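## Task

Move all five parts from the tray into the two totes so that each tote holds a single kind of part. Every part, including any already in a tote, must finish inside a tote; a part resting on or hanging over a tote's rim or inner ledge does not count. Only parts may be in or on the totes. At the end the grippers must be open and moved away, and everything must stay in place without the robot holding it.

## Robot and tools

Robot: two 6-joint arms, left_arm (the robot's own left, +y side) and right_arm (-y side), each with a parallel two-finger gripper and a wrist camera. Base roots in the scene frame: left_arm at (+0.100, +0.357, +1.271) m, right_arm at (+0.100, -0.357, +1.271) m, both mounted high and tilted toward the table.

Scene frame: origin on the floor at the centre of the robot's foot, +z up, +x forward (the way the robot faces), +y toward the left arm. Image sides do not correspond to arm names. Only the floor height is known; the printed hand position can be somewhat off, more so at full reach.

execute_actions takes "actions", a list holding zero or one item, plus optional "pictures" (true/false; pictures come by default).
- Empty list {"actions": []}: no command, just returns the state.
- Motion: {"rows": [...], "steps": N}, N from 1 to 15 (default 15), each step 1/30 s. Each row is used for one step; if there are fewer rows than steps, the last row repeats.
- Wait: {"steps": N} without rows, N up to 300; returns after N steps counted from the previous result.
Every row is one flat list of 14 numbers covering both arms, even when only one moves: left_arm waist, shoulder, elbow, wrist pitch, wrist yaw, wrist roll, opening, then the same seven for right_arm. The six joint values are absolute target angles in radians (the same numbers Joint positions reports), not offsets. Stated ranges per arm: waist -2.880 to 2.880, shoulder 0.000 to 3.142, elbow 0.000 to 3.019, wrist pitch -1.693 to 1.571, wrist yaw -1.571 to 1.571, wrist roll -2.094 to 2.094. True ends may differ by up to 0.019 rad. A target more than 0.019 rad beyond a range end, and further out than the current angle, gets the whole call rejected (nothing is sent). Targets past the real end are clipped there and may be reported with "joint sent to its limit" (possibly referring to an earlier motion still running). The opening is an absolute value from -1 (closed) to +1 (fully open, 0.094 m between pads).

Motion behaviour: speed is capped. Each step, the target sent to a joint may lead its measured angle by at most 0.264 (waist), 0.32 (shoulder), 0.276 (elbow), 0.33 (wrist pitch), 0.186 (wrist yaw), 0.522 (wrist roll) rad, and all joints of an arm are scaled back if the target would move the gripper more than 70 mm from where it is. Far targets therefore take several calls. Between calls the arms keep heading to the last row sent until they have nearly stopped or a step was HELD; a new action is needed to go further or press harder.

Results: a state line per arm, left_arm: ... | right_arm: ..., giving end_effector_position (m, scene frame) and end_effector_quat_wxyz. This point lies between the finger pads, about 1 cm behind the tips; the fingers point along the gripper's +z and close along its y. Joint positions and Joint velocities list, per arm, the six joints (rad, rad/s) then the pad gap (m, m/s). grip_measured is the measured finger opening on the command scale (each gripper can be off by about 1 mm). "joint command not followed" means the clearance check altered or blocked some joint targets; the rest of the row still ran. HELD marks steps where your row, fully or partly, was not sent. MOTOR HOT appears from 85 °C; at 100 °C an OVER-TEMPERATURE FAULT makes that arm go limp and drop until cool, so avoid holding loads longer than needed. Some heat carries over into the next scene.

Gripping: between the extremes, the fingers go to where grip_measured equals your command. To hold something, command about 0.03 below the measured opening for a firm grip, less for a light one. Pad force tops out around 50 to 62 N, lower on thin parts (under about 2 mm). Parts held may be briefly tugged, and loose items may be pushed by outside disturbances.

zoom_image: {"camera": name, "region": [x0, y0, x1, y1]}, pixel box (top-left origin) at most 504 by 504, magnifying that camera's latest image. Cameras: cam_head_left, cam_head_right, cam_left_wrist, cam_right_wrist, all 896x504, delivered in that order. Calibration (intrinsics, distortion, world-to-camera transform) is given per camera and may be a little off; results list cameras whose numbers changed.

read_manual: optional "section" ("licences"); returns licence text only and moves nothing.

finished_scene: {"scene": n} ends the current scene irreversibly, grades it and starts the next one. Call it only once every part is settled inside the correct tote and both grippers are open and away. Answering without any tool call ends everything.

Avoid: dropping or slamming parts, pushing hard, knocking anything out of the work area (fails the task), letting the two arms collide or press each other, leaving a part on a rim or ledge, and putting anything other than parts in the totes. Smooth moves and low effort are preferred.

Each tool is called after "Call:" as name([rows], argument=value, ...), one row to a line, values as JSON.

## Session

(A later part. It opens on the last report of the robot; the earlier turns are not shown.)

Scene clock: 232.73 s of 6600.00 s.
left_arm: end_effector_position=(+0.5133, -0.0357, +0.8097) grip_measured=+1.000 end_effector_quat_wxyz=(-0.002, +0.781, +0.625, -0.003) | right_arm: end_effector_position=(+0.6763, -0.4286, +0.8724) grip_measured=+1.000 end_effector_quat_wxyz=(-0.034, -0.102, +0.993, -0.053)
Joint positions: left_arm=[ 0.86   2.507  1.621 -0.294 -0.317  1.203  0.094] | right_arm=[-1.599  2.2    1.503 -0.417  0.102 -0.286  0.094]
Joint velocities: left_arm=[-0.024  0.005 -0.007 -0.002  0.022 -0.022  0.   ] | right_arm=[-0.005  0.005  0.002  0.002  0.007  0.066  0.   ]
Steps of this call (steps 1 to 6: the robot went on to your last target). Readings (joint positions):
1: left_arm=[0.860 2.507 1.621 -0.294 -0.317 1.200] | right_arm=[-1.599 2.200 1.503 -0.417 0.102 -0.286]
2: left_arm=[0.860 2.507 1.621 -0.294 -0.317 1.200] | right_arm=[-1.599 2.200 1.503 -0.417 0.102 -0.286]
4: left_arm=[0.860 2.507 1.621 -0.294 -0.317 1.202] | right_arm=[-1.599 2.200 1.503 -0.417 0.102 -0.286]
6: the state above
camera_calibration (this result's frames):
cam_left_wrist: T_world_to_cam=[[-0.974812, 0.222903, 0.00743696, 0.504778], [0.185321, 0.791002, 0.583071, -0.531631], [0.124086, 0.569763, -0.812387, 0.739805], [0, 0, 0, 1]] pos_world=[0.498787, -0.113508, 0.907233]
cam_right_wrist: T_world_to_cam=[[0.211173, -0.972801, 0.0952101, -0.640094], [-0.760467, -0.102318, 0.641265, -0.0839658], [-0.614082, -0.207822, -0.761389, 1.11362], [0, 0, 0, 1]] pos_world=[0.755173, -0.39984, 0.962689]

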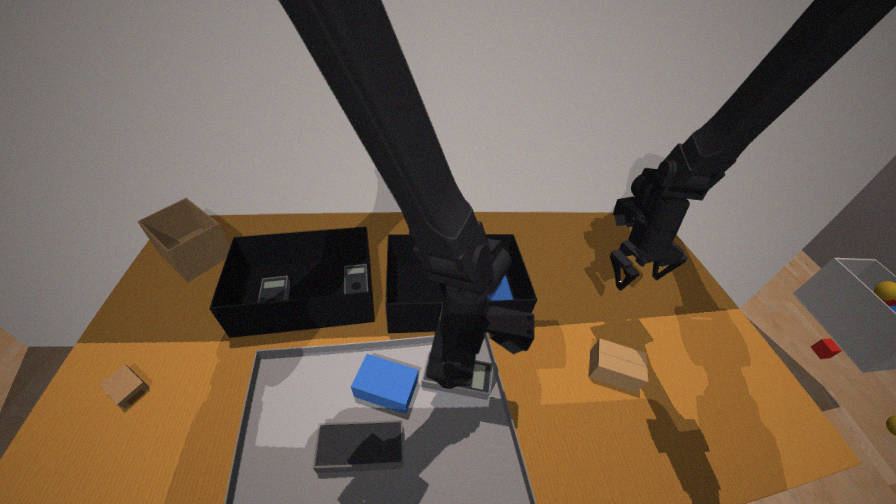

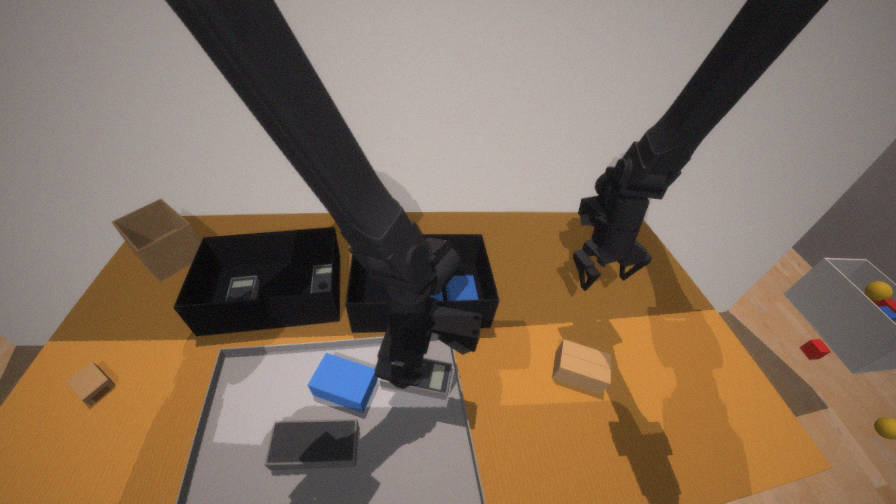

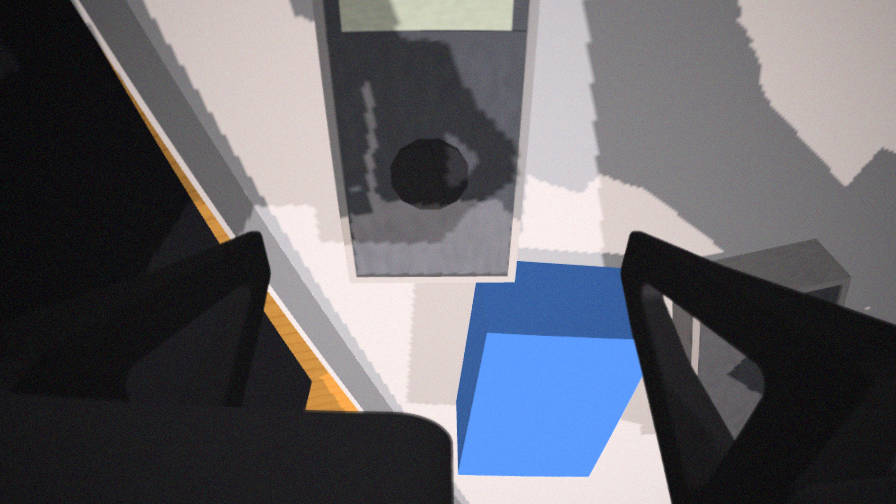

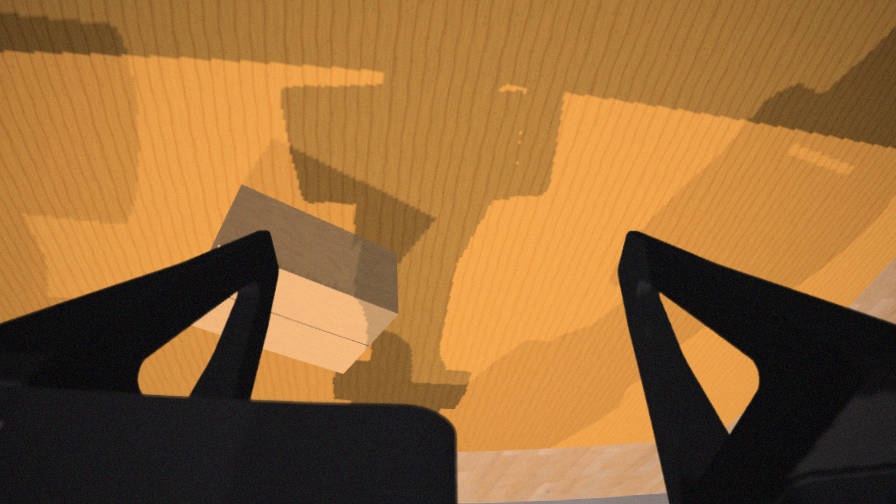

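Call:
execute_actions([
  {"rows":[[0.885,2.53,1.65,-0.31,-0.317,1.225,1,-1.6,2.2,1.5,-0.41,0.1,-0.29,1],[0.885,2.545,1.665,-0.312,-0.317,1.225,1,-1.6,2.2,1.5,-0.41,0.1,-0.29,1],[0.885,2.56,1.68,-0.314,-0.317,1.225,1,-1.6,2.2,1.5,-0.41,0.1,-0.29,1],[0.885,2.575,1.696,-0.316,-0.317,1.225,1,-1.6,2.2,1.5,-0.41,0.1,-0.29,1],[0.885,2.59,1.712,-0.318,-0.317,1.225,1,-1.6,2.2,1.5,-0.41,0.1,-0.29,1],[0.885,2.605,1.728,-0.32,-0.317,1.225,1,-1.6,2.2,1.5,-0.41,0.1,-0.29,1],[0.885,2.62,1.744,-0.322,-0.317,1.225,1,-1.6,2.2,1.5,-0.41,0.1,-0.29,1],[0.885,2.634,1.76,-0.324,-0.317,1.225,1,-1.6,2.2,1.5,-0.41,0.1,-0.29,1],[0.885,2.648,1.777,-0.326,-0.317,1.225,1,-1.6,2.2,1.5,-0.41,0.1,-0.29,1],[0.885,2.661,1.794,-0.328,-0.317,1.225,1,-1.6,2.2,1.5,-0.41,0.1,-0.29,1],[0.885,2.673,1.81,-0.33,-0.317,1.225,1,-1.6,2.2,1.5,-0.41,0.1,-0.29,1],[0.885,2.684,1.826,-0.33,-0.317,1.225,1,-1.6,2.2,1.5,-0.41,0.1,-0.29,1],[0.885,2.693,1.841,-0.33,-0.317,1.225,1,-1.6,2.2,1.5,-0.41,0.1,-0.29,1],[0.885,2.7,1.854,-0.33,-0.317,1.225,1,-1.6,2.2,1.5,-0.41,0.1,-0.29,1],[0.885,2.703,1.864,-0.33,-0.317,1.225,1,-1.6,2.2,1.5,-0.41,0.1,-0.29,1]],"steps":15},
], pictures=false)

Call:
execute_actions([
  {"steps":9},
])

Scene clock: 247.23 s of 6600.00 s.
left_arm: end_effector_position=(+0.5127, -0.0489, +0.7466) grip_measured=+1.000 end_effector_quat_wxyz=(-0.004, +0.779, +0.627, -0.001) | right_arm: end_effector_position=(+0.6763, -0.4286, +0.8724) grip_measured=+1.000 end_effector_quat_wxyz=(-0.034, -0.102, +0.993, -0.053)
Joint positions: left_arm=[ 0.872  2.68   1.819 -0.318 -0.317  1.209  0.094] | right_arm=[-1.599  2.2    1.503 -0.417  0.102 -0.286  0.094]
Joint velocities: left_arm=[-0.015  0.327  0.286 -0.027 -0.037  0.022  0.   ] | right_arm=[-0.015 -0.015  0.002  0.002 -0.066  0.007  0.   ]
Steps of this call (steps 1 to 15: the robot went on to your last target; steps 16 to 90: nothing new was sent; then 11.00 s passed at rest; steps 91 to 105: all 15 steps of this action). Readings (joint positions):
91: left_arm=[0.861 2.507 1.621 -0.295 -0.317 1.205] | right_arm=[-1.599 2.200 1.503 -0.417 0.102 -0.286]
92: left_arm=[0.861 2.508 1.625 -0.297 -0.317 1.206] | right_arm=[-1.599 2.200 1.503 -0.417 0.102 -0.286]
94: left_arm=[0.863 2.522 1.646 -0.302 -0.317 1.207] | right_arm=[-1.599 2.200 1.503 -0.417 0.102 -0.286]
98: left_arm=[0.869 2.576 1.718 -0.307 -0.317 1.208] | right_arm=[-1.599 2.200 1.503 -0.417 0.102 -0.286]
105: the state above

Scene clock: 247.53 s of 6600.00 s.
left_arm: end_effector_position=(+0.5162, -0.0518, +0.7418) grip_measured=+1.000 end_effector_quat_wxyz=(-0.001, +0.779, +0.627, +0.001) | right_arm: end_effector_position=(+0.6763, -0.4286, +0.8724) grip_measured=+1.000 end_effector_quat_wxyz=(-0.034, -0.102, +0.993, -0.053)
Joint positions: left_arm=[ 0.873  2.695  1.844 -0.319 -0.319  1.21   0.094] | right_arm=[-1.599  2.2    1.503 -0.417  0.102 -0.286  0.094]
Joint velocities: left_arm=[-0.005  0.015  0.017 -0.022 -0.022  0.007  0.   ] | right_arm=[-0.015 -0.024 -0.012  0.002 -0.066  0.007  0.   ]
Steps of this call (steps 1 to 9: the robot went on to your last target). Readings (joint positions):
1: left_arm=[0.872 2.690 1.827 -0.318 -0.317 1.209] | right_arm=[-1.599 2.200 1.503 -0.417 0.102 -0.286]
2: left_arm=[0.872 2.695 1.830 -0.318 -0.322 1.210] | right_arm=[-1.599 2.200 1.503 -0.417 0.102 -0.286]
4: left_arm=[0.871 2.695 1.839 -0.319 -0.319 1.210] | right_arm=[-1.599 2.200 1.503 -0.417 0.102 -0.286]
8: left_arm=[0.873 2.695 1.844 -0.319 -0.319 1.210] | right_arm=[-1.599 2.200 1.503 -0.417 0.102 -0.286]
9: the state above
camera_calibration (this result's frames):
cam_left_wrist: T_world_to_cam=[[-0.976362, 0.216142, 0.000276621, 0.517451], [0.175088, 0.790161, 0.587358, -0.477719], [0.126734, 0.573523, -0.809327, 0.69004], [0, 0, 0, 1]] pos_world=[0.501411, -0.130121, 0.838917]
cam_right_wrist: T_world_to_cam=[[0.211173, -0.972801, 0.0952101, -0.640094], [-0.760467, -0.102318, 0.641265, -0.0839658], [-0.614082, -0.207822, -0.761389, 1.11362], [0, 0, 0, 1]] pos_world=[0.755173, -0.39984, 0.962689]

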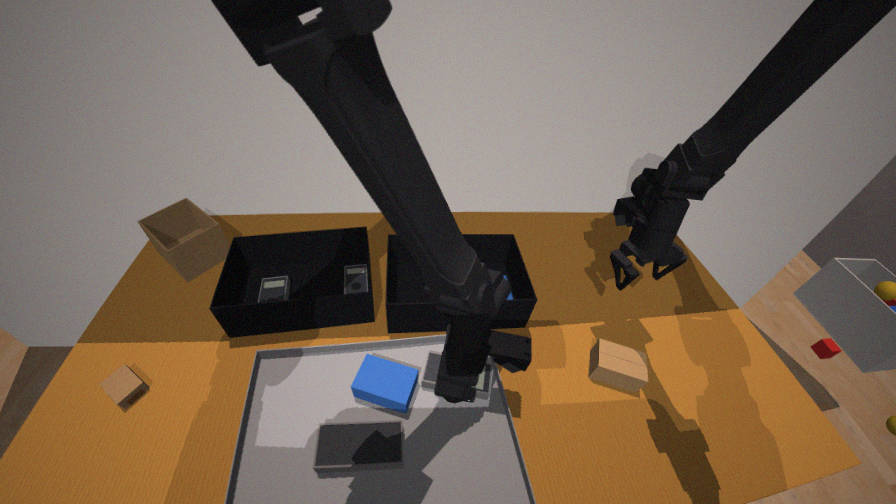

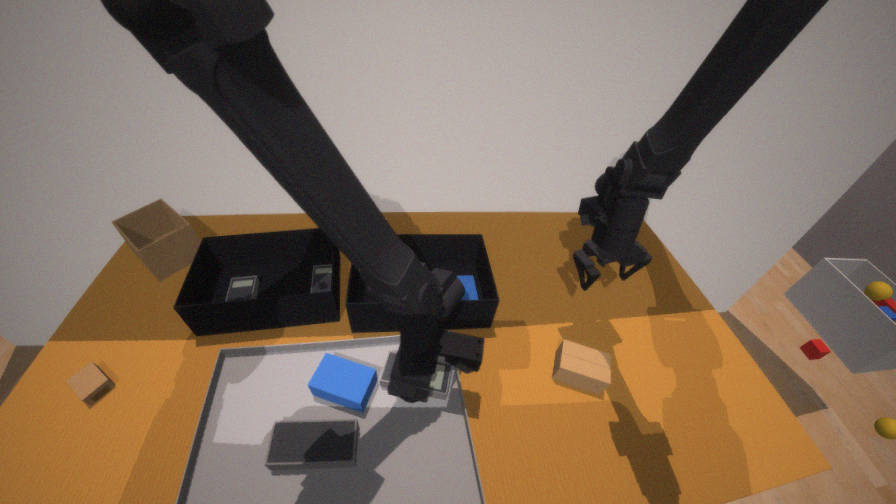

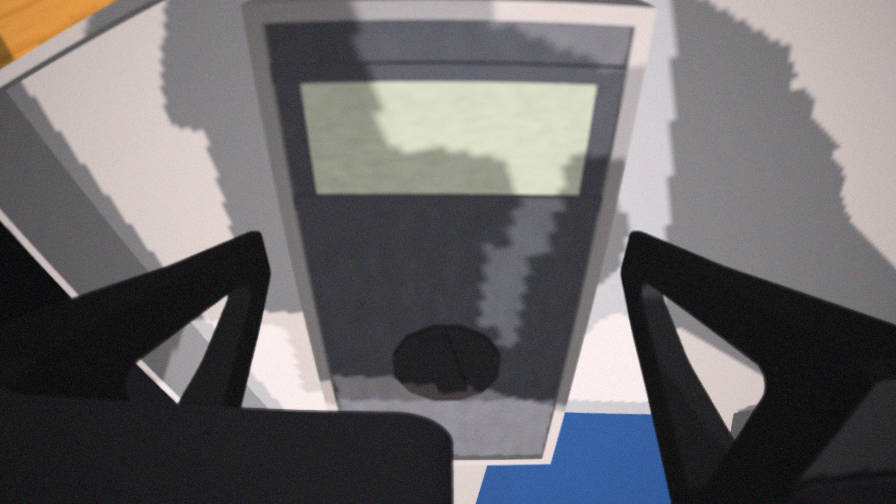

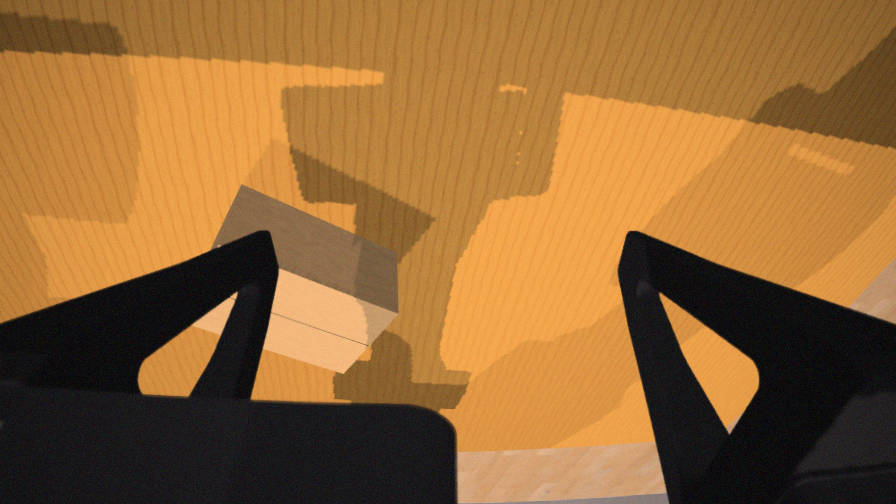

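Call:
execute_actions([
  {"rows":[[0.875,2.675,1.84,-0.32,-0.317,1.21,0.7,-1.6,2.2,1.5,-0.41,0.1,-0.29,1],[0.875,2.675,1.84,-0.32,-0.317,1.21,0.5,-1.6,2.2,1.5,-0.41,0.1,-0.29,1],[0.875,2.675,1.84,-0.32,-0.317,1.21,0.42,-1.6,2.2,1.5,-0.41,0.1,-0.29,1],[0.875,2.675,1.84,-0.32,-0.317,1.21,0.38,-1.6,2.2,1.5,-0.41,0.1,-0.29,1],[0.875,2.675,1.84,-0.32,-0.317,1.21,0.22,-1.6,2.2,1.5,-0.41,0.1,-0.29,1]],"steps":12},
], pictures=false)

Call:
execute_actions([
  {"rows":[[0.87,2.65,1.83,-0.32,-0.317,1.21,0.22,-1.6,2.2,1.5,-0.41,0.1,-0.29,1],[0.87,2.62,1.805,-0.32,-0.317,1.21,0.22,-1.6,2.2,1.5,-0.41,0.1,-0.29,1],[0.865,2.59,1.775,-0.32,-0.317,1.21,0.22,-1.6,2.2,1.5,-0.41,0.1,-0.29,1],[0.86,2.555,1.74,-0.32,-0.317,1.21,0.22,-1.6,2.2,1.5,-0.41,0.1,-0.29,1],[0.86,2.52,1.705,-0.32,-0.317,1.21,0.22,-1.6,2.2,1.5,-0.41,0.1,-0.29,1],[0.86,2.485,1.67,-0.32,-0.317,1.21,0.22,-1.6,2.2,1.5,-0.41,0.1,-0.29,1],[0.86,2.45,1.635,-0.33,-0.317,1.2,0.22,-1.6,2.2,1.5,-0.41,0.1,-0.29,1],[0.86,2.415,1.6,-0.33,-0.317,1.15,0.22,-1.6,2.2,1.5,-0.41,0.1,-0.29,1],[0.86,2.38,1.57,-0.34,-0.317,1.1,0.22,-1.6,2.2,1.5,-0.41,0.1,-0.29,1],[0.86,2.345,1.54,-0.35,-0.317,1.0,0.22,-1.6,2.2,1.5,-0.41,0.1,-0.29,1],[0.87,2.31,1.51,-0.36,-0.317,0.9,0.22,-1.6,2.2,1.5,-0.41,0.1,-0.29,1],[0.88,2.275,1.49,-0.37,-0.31,0.8,0.22,-1.6,2.2,1.5,-0.41,0.1,-0.29,1],[0.9,2.24,1.47,-0.38,-0.3,0.7,0.22,-1.6,2.2,1.5,-0.41,0.1,-0.29,1],[0.92,2.21,1.46,-0.39,-0.29,0.6,0.22,-1.6,2.2,1.5,-0.41,0.1,-0.29,1],[0.95,2.18,1.46,-0.4,-0.28,0.5,0.22,-1.6,2.2,1.5,-0.41,0.1,-0.29,1]],"steps":15},
], pictures=false)

Call:
execute_actions([
  {"rows":[[1.0,2.17,1.47,-0.41,-0.26,0.4,0.22,-1.5,2.2,1.5,-0.41,0.15,-0.4,1],[1.05,2.17,1.48,-0.42,-0.24,0.3,0.22,-1.4,2.2,1.5,-0.41,0.2,-0.5,1],[1.3,2.17,1.55,-0.45,-0.12,-0.3,0.22,-1.1,2.25,1.5,-0.41,0.3,-0.58,1]],"steps":15},
], pictures=false)

Call:
execute_actions([
  {"rows":[[1.35,2.19,1.58,-0.45,-0.106,-0.305,0.22,-0.76,2.42,1.675,-0.46,0.365,-0.58,1]],"steps":15},
], pictures=false)

Call:
execute_actions([
  {"steps":15},
])

Scene clock: 268.50 s of 6600.00 s.
left_arm: end_effector_position=(+0.5161, -0.0519, +0.7418) grip_measured=+0.334 end_effector_quat_wxyz=(-0.001, +0.779, +0.627, +0.001) | right_arm: end_effector_position=(+0.6763, -0.4286, +0.8724) grip_measured=+1.000 end_effector_quat_wxyz=(-0.034, -0.102, +0.993, -0.053)
Joint positions: left_arm=[ 0.873  2.695  1.844 -0.319 -0.319  1.21   0.063] | right_arm=[-1.599  2.2    1.503 -0.417  0.102 -0.286  0.094]
Joint velocities: left_arm=[ 0.005 -0.005  0.002 -0.007 -0.007 -0.066  0.001] | right_arm=[-0.024 -0.005 -0.007 -0.007  0.022  0.022  0.   ]
Steps of this call (steps 1 to 30: the robot went on to your last target; steps 31 to 90: nothing new was sent; then 17.57 s passed at rest; steps 91 to 102: all 12 steps of this action). Readings (joint positions):
91: left_arm=[0.873 2.695 1.844 -0.319 -0.319 1.210] | right_arm=[-1.599 2.200 1.503 -0.417 0.102 -0.286]
92: left_arm=[0.873 2.695 1.844 -0.319 -0.319 1.210] | right_arm=[-1.599 2.200 1.503 -0.417 0.102 -0.286]
94: left_arm=[0.873 2.695 1.844 -0.319 -0.319 1.210] | right_arm=[-1.599 2.200 1.503 -0.417 0.102 -0.286]
98: left_arm=[0.873 2.695 1.844 -0.319 -0.319 1.210] | right_arm=[-1.599 2.200 1.503 -0.417 0.102 -0.286]
102: the state above

Scene clock: 269.00 s of 6600.00 s.
left_arm: end_effector_position=(+0.5082, -0.0059, +0.8487) grip_measured=+0.334 end_effector_quat_wxyz=(-0.031, +0.707, +0.706, -0.013) | right_arm: end_effector_position=(+0.6763, -0.4286, +0.8724) grip_measured=+1.000 end_effector_quat_wxyz=(-0.034, -0.102, +0.993, -0.053)
Joint positions: left_arm=[ 0.876  2.391  1.504 -0.352 -0.302  0.979  0.063] | right_arm=[-1.599  2.2    1.503 -0.417  0.102 -0.286  0.094]
Joint velocities: left_arm=[ 0.063 -0.806 -0.403 -0.208  0.198 -1.341 -0.001] | right_arm=[-0.005 -0.015 -0.002  0.002  0.007 -0.007  0.   ]
Steps of this call (steps 1 to 15: all 15 steps of this action). Readings (joint positions):
1: left_arm=[0.873 2.695 1.843 -0.319 -0.319 1.210] | right_arm=[-1.599 2.200 1.503 -0.417 0.102 -0.286]
2: left_arm=[0.873 2.692 1.837 -0.319 -0.319 1.210] | right_arm=[-1.599 2.200 1.503 -0.417 0.102 -0.286]
4: left_arm=[0.873 2.670 1.798 -0.319 -0.319 1.210] | right_arm=[-1.599 2.200 1.503 -0.417 0.102 -0.286]
8: left_arm=[0.873 2.581 1.668 -0.319 -0.317 1.207] | right_arm=[-1.599 2.200 1.503 -0.417 0.102 -0.286]
15: the state above

Scene clock: 269.50 s of 6600.00 s.
left_arm: end_effector_position=(+0.6305, +0.1420, +0.8640) grip_measured=+0.334 end_effector_quat_wxyz=(-0.026, +0.354, +0.934, -0.028) | right_arm: end_effector_position=(+0.6717, -0.2150, +0.8882) grip_measured=+1.000 end_effector_quat_wxyz=(-0.020, -0.345, +0.936, -0.065)
Joint positions: left_arm=[ 1.177  2.264  1.514 -0.405 -0.134  0.425  0.063] | right_arm=[-1.247  2.2    1.503 -0.417  0.289 -0.472  0.094]
Joint velocities: left_arm=[ 0.835 -0.005  0.002 -0.149  0.051 -1.546 -0.   ] | right_arm=[ 0.952  0.005 -0.027 -0.002  0.037 -0.33   0.   ]
Steps of this call (steps 1 to 15: all 15 steps of this action). Readings (joint positions):
1: left_arm=[0.880 2.367 1.494 -0.359 -0.293 0.934] | right_arm=[-1.594 2.200 1.503 -0.417 0.123 -0.299]
2: left_arm=[0.887 2.345 1.489 -0.366 -0.281 0.893] | right_arm=[-1.588 2.200 1.503 -0.417 0.149 -0.318]
4: left_arm=[0.911 2.313 1.492 -0.376 -0.229 0.828] | right_arm=[-1.558 2.200 1.503 -0.417 0.210 -0.353]
8: left_arm=[0.990 2.277 1.507 -0.387 -0.168 0.699] | right_arm=[-1.462 2.200 1.503 -0.417 0.265 -0.407]
15: the state above

Scene clock: 270.00 s of 6600.00 s.
left_arm: end_effector_position=(+0.6875, +0.2735, +0.8674) grip_measured=+0.334 end_effector_quat_wxyz=(+0.018, +0.066, -0.998, -0.012) | right_arm: end_effector_position=(+0.5662, +0.0720, +0.8964) grip_measured=+1.000 end_effector_quat_wxyz=(+0.022, -0.547, +0.837, -0.009)
Joint positions: left_arm=[ 1.38   2.232  1.555 -0.437 -0.11  -0.246  0.063] | right_arm=[-0.81   2.359  1.647 -0.431  0.36  -0.536  0.094]
Joint velocities: left_arm=[-0.142 -0.054  0.012  0.022  0.037 -0.359 -0.   ] | right_arm=[ 0.777  0.405  0.266 -0.129  0.066 -0.271  0.   ]
Steps of this call (steps 1 to 15: all 15 steps of this action). Readings (joint positions):
1: left_arm=[1.205 2.264 1.514 -0.409 -0.129 0.376] | right_arm=[-1.215 2.203 1.508 -0.418 0.300 -0.479]
2: left_arm=[1.233 2.264 1.516 -0.413 -0.124 0.324] | right_arm=[-1.183 2.212 1.522 -0.420 0.312 -0.483]
4: left_arm=[1.287 2.264 1.523 -0.422 -0.117 0.197] | right_arm=[-1.123 2.239 1.557 -0.420 0.328 -0.491]
8: left_arm=[1.368 2.259 1.545 -0.435 -0.114 -0.073] | right_arm=[-1.006 2.285 1.601 -0.420 0.344 -0.504]
15: the state above

Scene clock: 270.50 s of 6600.00 s.
left_arm: end_effector_position=(+0.6871, +0.2572, +0.8699) grip_measured=+0.334 end_effector_quat_wxyz=(+0.018, +0.077, -0.997, -0.007) | right_arm: end_effector_position=(+0.5166, +0.1015, +0.8835) grip_measured=+1.000 end_effector_quat_wxyz=(+0.004, -0.591, +0.807, +0.001)
Joint positions: left_arm=[ 1.357  2.23   1.557 -0.438 -0.108 -0.287  0.063] | right_arm=[-0.745  2.417  1.66  -0.447  0.362 -0.566  0.094]
Joint velocities: left_arm=[-0.015 -0.015  0.007 -0.012  0.066 -0.081 -0.   ] | right_arm=[-0.083  0.005  0.007 -0.012  0.066 -0.022  0.   ]
Steps of this call (steps 1 to 15: the robot went on to your last target). Readings (joint positions):
1: left_arm=[1.376 2.231 1.556 -0.437 -0.110 -0.254] | right_arm=[-0.786 2.372 1.655 -0.435 0.360 -0.542]
2: left_arm=[1.371 2.230 1.557 -0.437 -0.109 -0.261] | right_arm=[-0.763 2.383 1.659 -0.437 0.360 -0.548]
4: left_arm=[1.364 2.230 1.557 -0.437 -0.109 -0.271] | right_arm=[-0.730 2.400 1.660 -0.441 0.360 -0.555]
8: left_arm=[1.358 2.230 1.557 -0.438 -0.108 -0.281] | right_arm=[-0.717 2.417 1.660 -0.446 0.360 -0.563]
15: the state above
camera_calibration (this result's frames):
cam_left_wrist: T_world_to_cam=[[0.149779, -0.98861, -0.0146919, 0.166672], [-0.780509, -0.127346, 0.612036, 0.0440327], [-0.606937, -0.0802027, -0.790693, 1.25085], [0, 0, 0, 1]] pos_world=[0.768591, 0.270703, 0.964538]
cam_right_wrist: T_world_to_cam=[[0.954605, -0.297873, 0.00131047, -0.461346], [-0.244307, -0.780405, 0.575571, -0.298044], [-0.170424, -0.549763, -0.817751, 0.989535], [0, 0, 0, 1]] pos_world=[0.53623, 0.173991, 0.981343]

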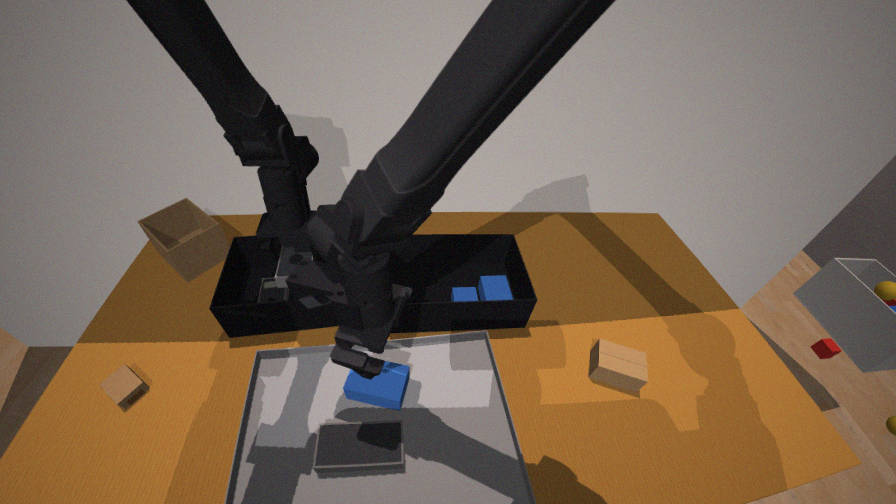

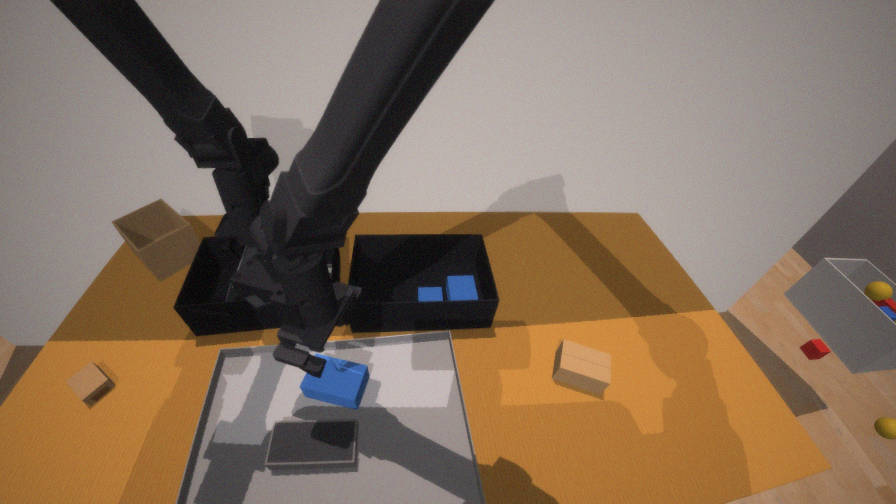

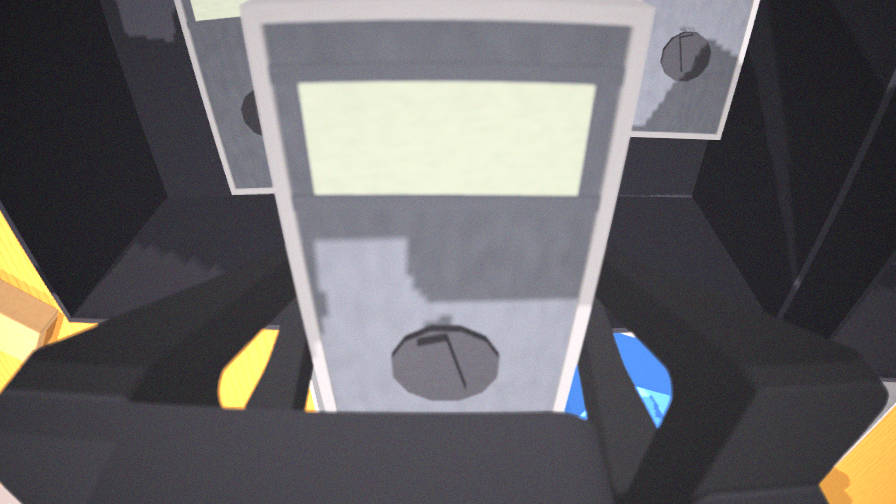

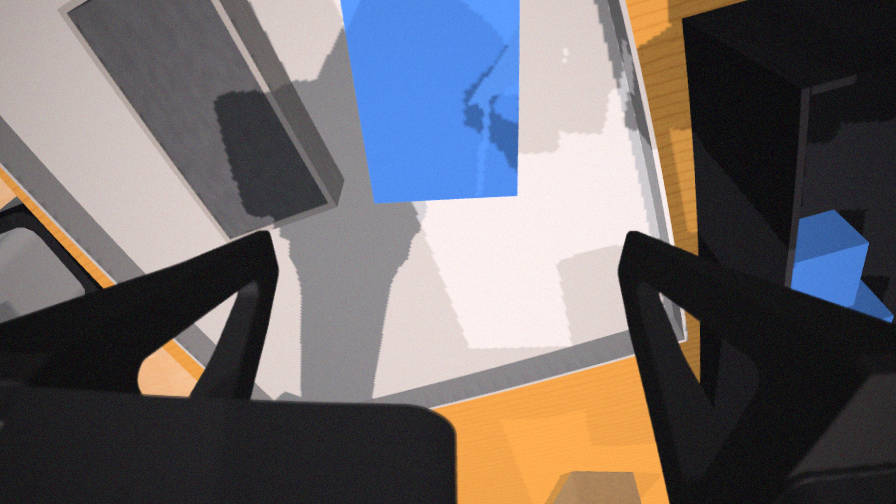

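Call:
execute_actions([
  {"rows":[[1.355,2.23,1.6,-0.425,-0.104,-0.28,0.28,-0.77,2.445,1.69,-0.447,0.355,-0.65,1],[1.355,2.235,1.615,-0.42,-0.104,-0.28,0.28,-0.772,2.46,1.705,-0.447,0.355,-0.67,1],[1.355,2.245,1.625,-0.416,-0.104,-0.28,0.28,-0.774,2.475,1.72,-0.447,0.353,-0.685,1],[1.355,2.26,1.635,-0.412,-0.104,-0.28,0.28,-0.776,2.49,1.735,-0.447,0.351,-0.685,1],[1.355,2.275,1.645,-0.409,-0.104,-0.28,0.28,-0.778,2.506,1.75,-0.447,0.351,-0.685,1],[1.355,2.29,1.657,-0.406,-0.104,-0.28,0.28,-0.78,2.522,1.766,-0.447,0.351,-0.685,1],[1.355,2.305,1.669,-0.403,-0.104,-0.28,0.28,-0.782,2.538,1.782,-0.447,0.351,-0.685,1],[1.355,2.32,1.681,-0.4,-0.104,-0.28,0.28,-0.784,2.554,1.798,-0.447,0.351,-0.685,1],[1.355,2.335,1.694,-0.398,-0.104,-0.28,0.28,-0.786,2.57,1.814,-0.447,0.351,-0.685,1],[1.355,2.35,1.707,-0.396,-0.104,-0.28,0.28,-0.788,2.585,1.83,-0.447,0.351,-0.685,1],[1.355,2.364,1.72,-0.394,-0.104,-0.28,0.28,-0.79,2.599,1.845,-0.447,0.351,-0.685,1],[1.355,2.378,1.733,-0.394,-0.104,-0.28,0.28,-0.79,2.612,1.86,-0.447,0.351,-0.685,1],[1.355,2.39,1.746,-0.394,-0.104,-0.28,0.28,-0.79,2.623,1.873,-0.447,0.351,-0.685,1],[1.355,2.4,1.758,-0.394,-0.104,-0.28,0.28,-0.79,2.631,1.884,-0.447,0.351,-0.685,1],[1.355,2.407,1.77,-0.394,-0.104,-0.28,0.28,-0.79,2.636,1.892,-0.447,0.351,-0.685,1]],"steps":15},
], pictures=false)

Call:
execute_actions([
  {"steps":10},
])

Scene clock: 288.23 s of 6600.00 s.
left_arm: end_effector_position=(+0.7218, +0.2476, +0.8224) grip_measured=+0.334 end_effector_quat_wxyz=(-0.014, +0.081, -0.997, +0.001) | right_arm: end_effector_position=(+0.5236, +0.1167, +0.8164) grip_measured=+1.000 end_effector_quat_wxyz=(+0.008, -0.620, +0.785, +0.000)
Joint positions: left_arm=[ 1.357  2.369  1.726 -0.405 -0.108 -0.289  0.063] | right_arm=[-0.77   2.595  1.856 -0.447  0.354 -0.666  0.094]
Joint velocities: left_arm=[-0.005  0.444  0.252  0.007 -0.022 -0.022 -0.   ] | right_arm=[-0.063  0.425  0.247  0.002 -0.037  0.007  0.   ]
Steps of this call (steps 1 to 15: the robot went on to your last target; steps 16 to 90: nothing new was sent; then 14.23 s passed at rest; steps 91 to 105: all 15 steps of this action). Readings (joint positions):
91: left_arm=[1.357 2.230 1.557 -0.438 -0.108 -0.289] | right_arm=[-0.748 2.417 1.661 -0.447 0.361 -0.576]
92: left_arm=[1.357 2.231 1.560 -0.438 -0.108 -0.289] | right_arm=[-0.748 2.418 1.664 -0.447 0.360 -0.590]
94: left_arm=[1.357 2.236 1.574 -0.437 -0.108 -0.289] | right_arm=[-0.749 2.431 1.685 -0.447 0.356 -0.619]
98: left_arm=[1.357 2.269 1.633 -0.420 -0.108 -0.289] | right_arm=[-0.754 2.483 1.757 -0.447 0.354 -0.650]
105: the state above

Scene clock: 288.57 s of 6600.00 s.
left_arm: end_effector_position=(+0.6995, +0.2478, +0.7962) grip_measured=+0.334 end_effector_quat_wxyz=(+0.005, +0.079, -0.997, -0.003) | right_arm: end_effector_position=(+0.5076, +0.1100, +0.7962) grip_measured=+1.000 end_effector_quat_wxyz=(-0.006, -0.624, +0.782, -0.000)
Joint positions: left_arm=[ 1.357  2.422  1.739 -0.405 -0.107 -0.289  0.063] | right_arm=[-0.773  2.637  1.87  -0.447  0.354 -0.671  0.094]
Joint velocities: left_arm=[ 0.005 -0.005  0.061  0.007 -0.081 -0.037 -0.001] | right_arm=[-0.015 -0.005  0.046 -0.007  0.037  0.037  0.   ]
Steps of this call (steps 1 to 10: the robot went on to your last target). Readings (joint positions):
1: left_arm=[1.357 2.383 1.734 -0.405 -0.108 -0.289] | right_arm=[-0.772 2.608 1.863 -0.447 0.354 -0.667]
2: left_arm=[1.357 2.394 1.737 -0.405 -0.108 -0.289] | right_arm=[-0.773 2.618 1.866 -0.447 0.354 -0.668]
4: left_arm=[1.357 2.410 1.738 -0.405 -0.107 -0.289] | right_arm=[-0.773 2.631 1.866 -0.447 0.354 -0.669]
8: left_arm=[1.357 2.422 1.738 -0.405 -0.107 -0.289] | right_arm=[-0.773 2.637 1.866 -0.447 0.354 -0.671]
10: the state above
camera_calibration (this result's frames):
cam_left_wrist: T_world_to_cam=[[0.154131, -0.988028, -0.00665505, 0.144776], [-0.794863, -0.127992, 0.593136, 0.12286], [-0.586887, -0.0861306, -0.805075, 1.19819], [0, 0, 0, 1]] pos_world=[0.778542, 0.261969, 0.89272]
cam_right_wrist: T_world_to_cam=[[0.97617, -0.216833, -0.00866272, -0.46204], [-0.170265, -0.790052, 0.588921, -0.290521], [-0.134542, -0.573412, -0.808144, 0.897965], [0, 0, 0, 1]] pos_world=[0.522378, 0.185191, 0.892777]

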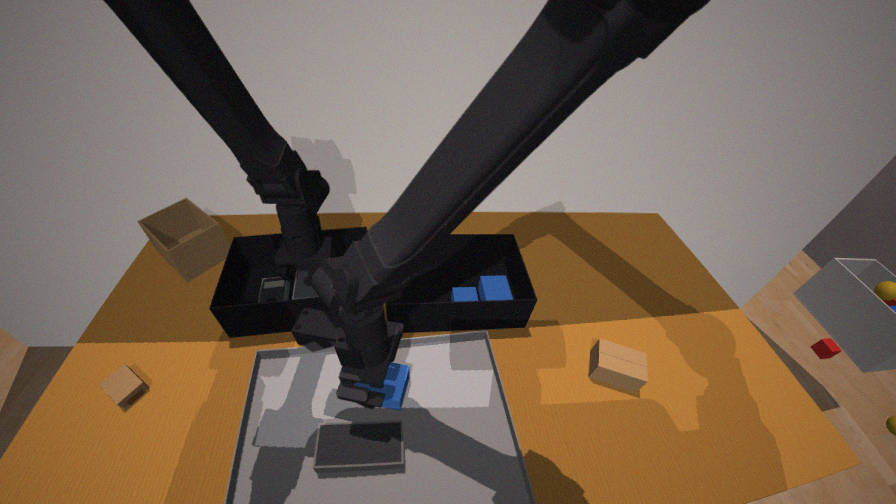

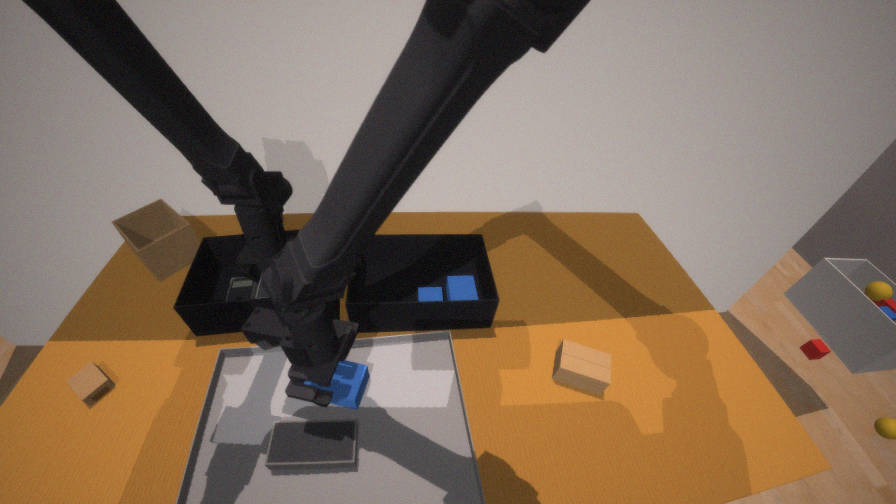

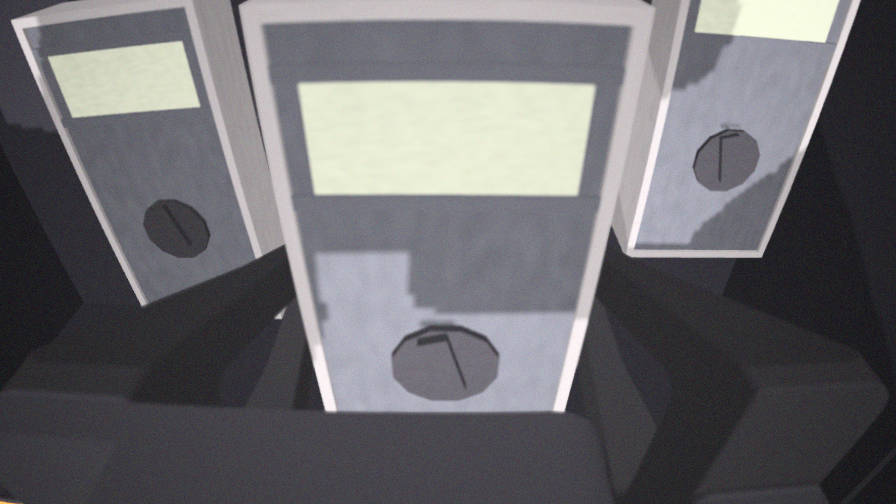

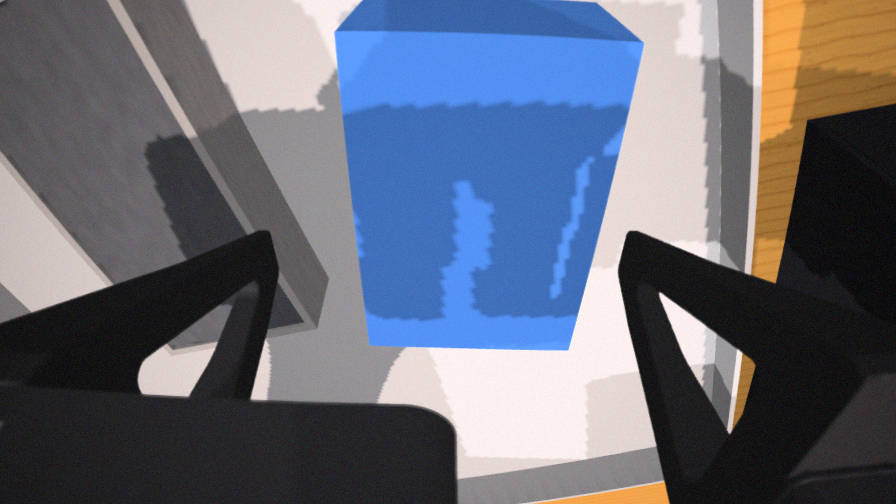

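Call:
execute_actions([
  {"rows":[[1.375,2.425,1.78,-0.4,-0.098,-0.265,0.28,-0.798,2.645,1.903,-0.45,0.345,-0.68,1],[1.375,2.435,1.79,-0.4,-0.098,-0.265,0.28,-0.8,2.655,1.912,-0.45,0.345,-0.68,1],[1.376,2.445,1.8,-0.4,-0.098,-0.265,0.28,-0.802,2.664,1.921,-0.45,0.345,-0.68,1],[1.377,2.455,1.81,-0.4,-0.098,-0.265,0.28,-0.804,2.673,1.93,-0.45,0.345,-0.68,1],[1.378,2.465,1.82,-0.4,-0.098,-0.265,0.28,-0.806,2.682,1.939,-0.45,0.345,-0.68,1],[1.379,2.475,1.83,-0.4,-0.098,-0.265,0.28,-0.808,2.691,1.948,-0.45,0.345,-0.68,1],[1.38,2.485,1.84,-0.4,-0.098,-0.265,0.28,-0.81,2.7,1.957,-0.45,0.345,-0.68,1],[1.38,2.494,1.85,-0.4,-0.098,-0.265,0.28,-0.812,2.708,1.966,-0.45,0.345,-0.68,1],[1.38,2.503,1.86,-0.4,-0.098,-0.265,0.28,-0.813,2.716,1.975,-0.45,0.345,-0.68,1],[1.38,2.511,1.87,-0.4,-0.098,-0.265,0.28,-0.814,2.723,1.984,-0.45,0.345,-0.68,1],[1.38,2.518,1.88,-0.4,-0.098,-0.265,0.28,-0.814,2.73,1.993,-0.45,0.345,-0.68,1],[1.38,2.524,1.889,-0.4,-0.098,-0.265,0.28,-0.814,2.735,2.001,-0.45,0.345,-0.68,1],[1.38,2.53,1.896,-0.4,-0.098,-0.265,0.28,-0.814,2.739,2.008,-0.45,0.345,-0.68,1]],"steps":15},
], pictures=false)

Call:
execute_actions([
  {"steps":9},
])

Scene clock: 299.37 s of 6600.00 s.
left_arm: end_effector_position=(+0.7182, +0.2508, +0.7639) grip_measured=+0.334 end_effector_quat_wxyz=(-0.009, +0.082, -0.997, -0.000) | right_arm: end_effector_position=(+0.5321, +0.1192, +0.7744) grip_measured=+1.000 end_effector_quat_wxyz=(+0.014, -0.610, +0.792, -0.001)
Joint positions: left_arm=[ 1.369  2.516  1.864 -0.405 -0.101 -0.281  0.063] | right_arm=[-0.794  2.705  1.987 -0.447  0.347 -0.671  0.094]
Joint velocities: left_arm=[ 0.015  0.161  0.076  0.022  0.007 -0.022  0.001] | right_arm=[-0.024  0.151  0.071 -0.002  0.007 -0.066  0.   ]
Steps of this call (steps 1 to 30: the robot went on to your last target; steps 31 to 90: nothing new was sent; then 7.30 s passed at rest; steps 91 to 105: all 15 steps of this action). Readings (joint positions):
91: left_arm=[1.358 2.422 1.742 -0.405 -0.105 -0.288] | right_arm=[-0.773 2.637 1.874 -0.447 0.352 -0.671]
92: left_arm=[1.358 2.422 1.744 -0.405 -0.103 -0.287] | right_arm=[-0.774 2.637 1.876 -0.447 0.349 -0.671]
94: left_arm=[1.359 2.428 1.756 -0.405 -0.101 -0.284] | right_arm=[-0.775 2.641 1.887 -0.447 0.348 -0.671]
98: left_arm=[1.363 2.457 1.805 -0.405 -0.101 -0.282] | right_arm=[-0.781 2.660 1.932 -0.447 0.348 -0.671]
105: the state above

Scene clock: 299.67 s of 6600.00 s.
left_arm: end_effector_position=(+0.7089, +0.2511, +0.7555) grip_measured=+0.334 end_effector_quat_wxyz=(-0.002, +0.081, -0.997, -0.002) | right_arm: end_effector_position=(+0.5213, +0.1143, +0.7643) grip_measured=+1.000 end_effector_quat_wxyz=(+0.005, -0.612, +0.791, -0.001)
Joint positions: left_arm=[ 1.369  2.532  1.865 -0.405 -0.101 -0.281  0.063] | right_arm=[-0.796  2.724  1.987 -0.447  0.347 -0.671  0.094]
Joint velocities: left_arm=[-0.005 -0.015  0.032 -0.012 -0.022 -0.022  0.001] | right_arm=[-0.005 -0.015 -0.002 -0.007 -0.037 -0.007  0.   ]
Steps of this call (steps 1 to 9: the robot went on to your last target). Readings (joint positions):
1: left_arm=[1.369 2.520 1.864 -0.405 -0.101 -0.281] | right_arm=[-0.795 2.710 1.987 -0.447 0.347 -0.671]
2: left_arm=[1.369 2.524 1.864 -0.405 -0.101 -0.281] | right_arm=[-0.796 2.713 1.987 -0.447 0.347 -0.671]
4: left_arm=[1.369 2.529 1.864 -0.405 -0.101 -0.281] | right_arm=[-0.796 2.720 1.987 -0.447 0.347 -0.671]
8: left_arm=[1.369 2.532 1.864 -0.405 -0.101 -0.281] | right_arm=[-0.796 2.724 1.987 -0.447 0.347 -0.671]
9: the state above
camera_calibration (this result's frames):
cam_left_wrist: T_world_to_cam=[[0.15844, -0.987365, -0.00259074, 0.140014], [-0.802958, -0.130375, 0.581602, 0.169997], [-0.574591, -0.0900686, -0.81347, 1.1699], [0, 0, 0, 1]] pos_world=[0.78653, 0.265779, 0.853168]
cam_right_wrist: T_world_to_cam=[[0.969392, -0.245452, 0.00578036, -0.478993], [-0.203902, -0.791735, 0.57583, -0.238251], [-0.136762, -0.559383, -0.817549, 0.883301], [0, 0, 0, 1]] pos_world=[0.536554, 0.187902, 0.862102]

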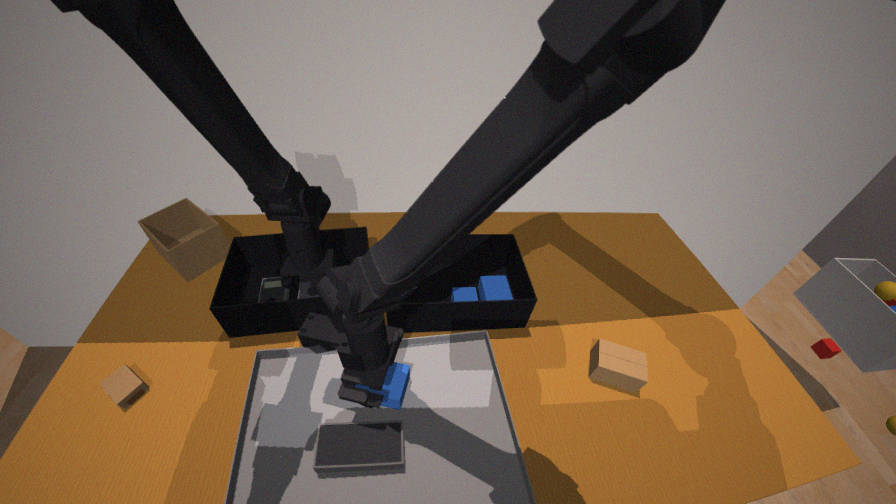

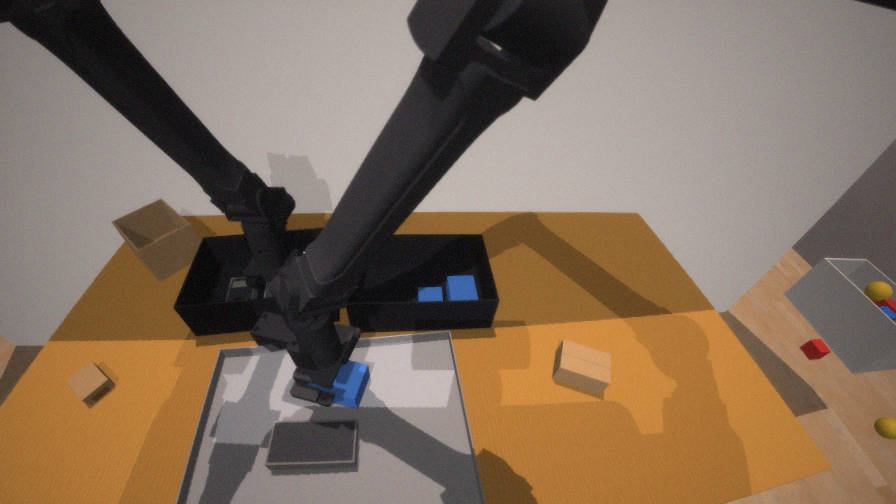

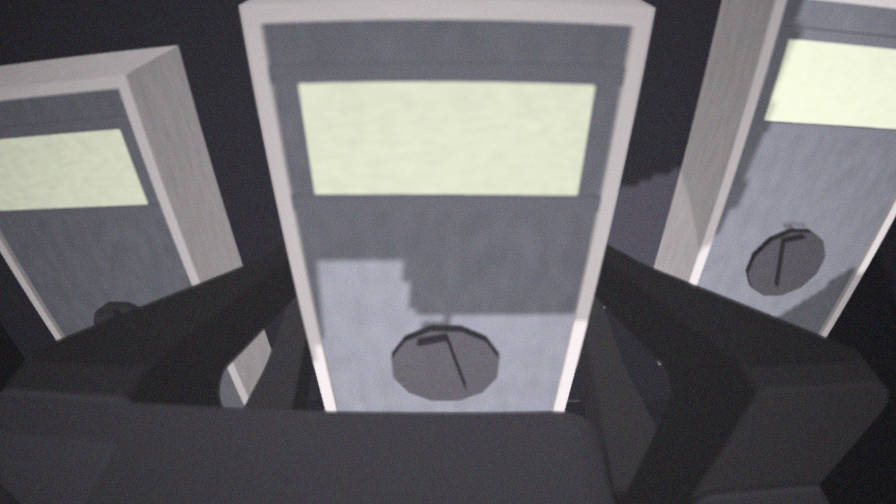

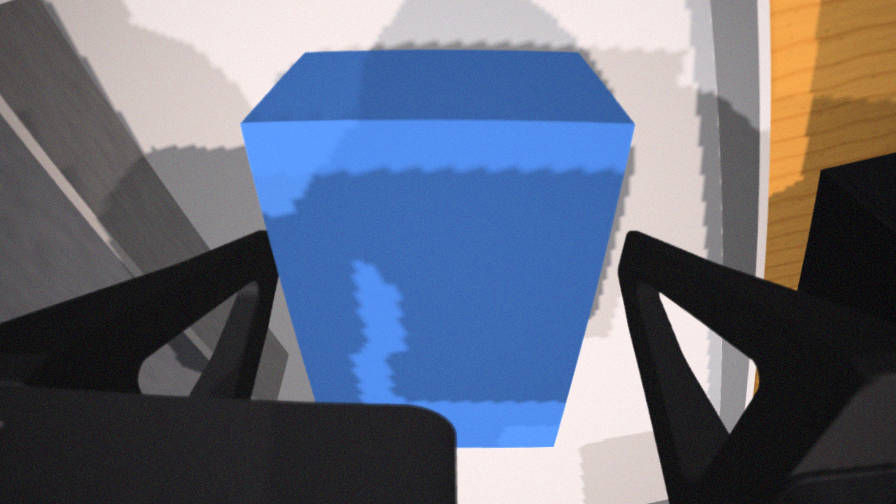

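Call:
execute_actions([
  {"rows":[[1.38,2.545,1.905,-0.4,-0.098,-0.27,0.28,-0.81,2.745,2.0,-0.45,0.345,-0.675,0.8],[1.38,2.555,1.91,-0.4,-0.098,-0.27,0.28,-0.81,2.745,2.0,-0.45,0.345,-0.675,0.62],[1.38,2.562,1.915,-0.4,-0.098,-0.27,0.28,-0.81,2.745,2.0,-0.45,0.345,-0.675,0.52],[1.38,2.562,1.915,-0.4,-0.098,-0.27,0.28,-0.81,2.745,2.0,-0.45,0.345,-0.675,0.48],[1.38,2.562,1.915,-0.4,-0.098,-0.27,0.28,-0.81,2.745,2.0,-0.45,0.345,-0.675,0.33]],"steps":15},
], pictures=false)

Scene clock: 305.37 s of 6600.00 s.
left_arm: end_effector_position=(+0.7071, +0.2504, +0.7466) grip_measured=+0.334 end_effector_quat_wxyz=(-0.001, +0.081, -0.997, -0.002) | right_arm: end_effector_position=(+0.5216, +0.1147, +0.7645) grip_measured=+0.404 end_effector_quat_wxyz=(+0.006, -0.612, +0.791, -0.000)
Joint positions: left_arm=[ 1.369  2.554  1.886 -0.405 -0.101 -0.281  0.063] | right_arm=[-0.796  2.724  1.988 -0.447  0.346 -0.671  0.066]
Joint velocities: left_arm=[ 0.005 -0.015 -0.012  0.017  0.007 -0.051 -0.   ] | right_arm=[ 0.015 -0.005  0.012 -0.002 -0.022 -0.007 -0.001]
Steps of this call (steps 1 to 30: the robot went on to your last target; steps 31 to 90: nothing new was sent; then 2.20 s passed at rest; steps 91 to 105: all 15 steps of this action). Readings (joint positions):
91: left_arm=[1.369 2.532 1.866 -0.405 -0.101 -0.281] | right_arm=[-0.796 2.724 1.988 -0.447 0.347 -0.671]
92: left_arm=[1.369 2.533 1.868 -0.405 -0.101 -0.281] | right_arm=[-0.796 2.724 1.988 -0.447 0.347 -0.671]
94: left_arm=[1.369 2.539 1.878 -0.405 -0.101 -0.281] | right_arm=[-0.796 2.724 1.988 -0.447 0.347 -0.671]
98: left_arm=[1.369 2.549 1.886 -0.405 -0.101 -0.281] | right_arm=[-0.796 2.724 1.988 -0.447 0.346 -0.671]
105: the state above


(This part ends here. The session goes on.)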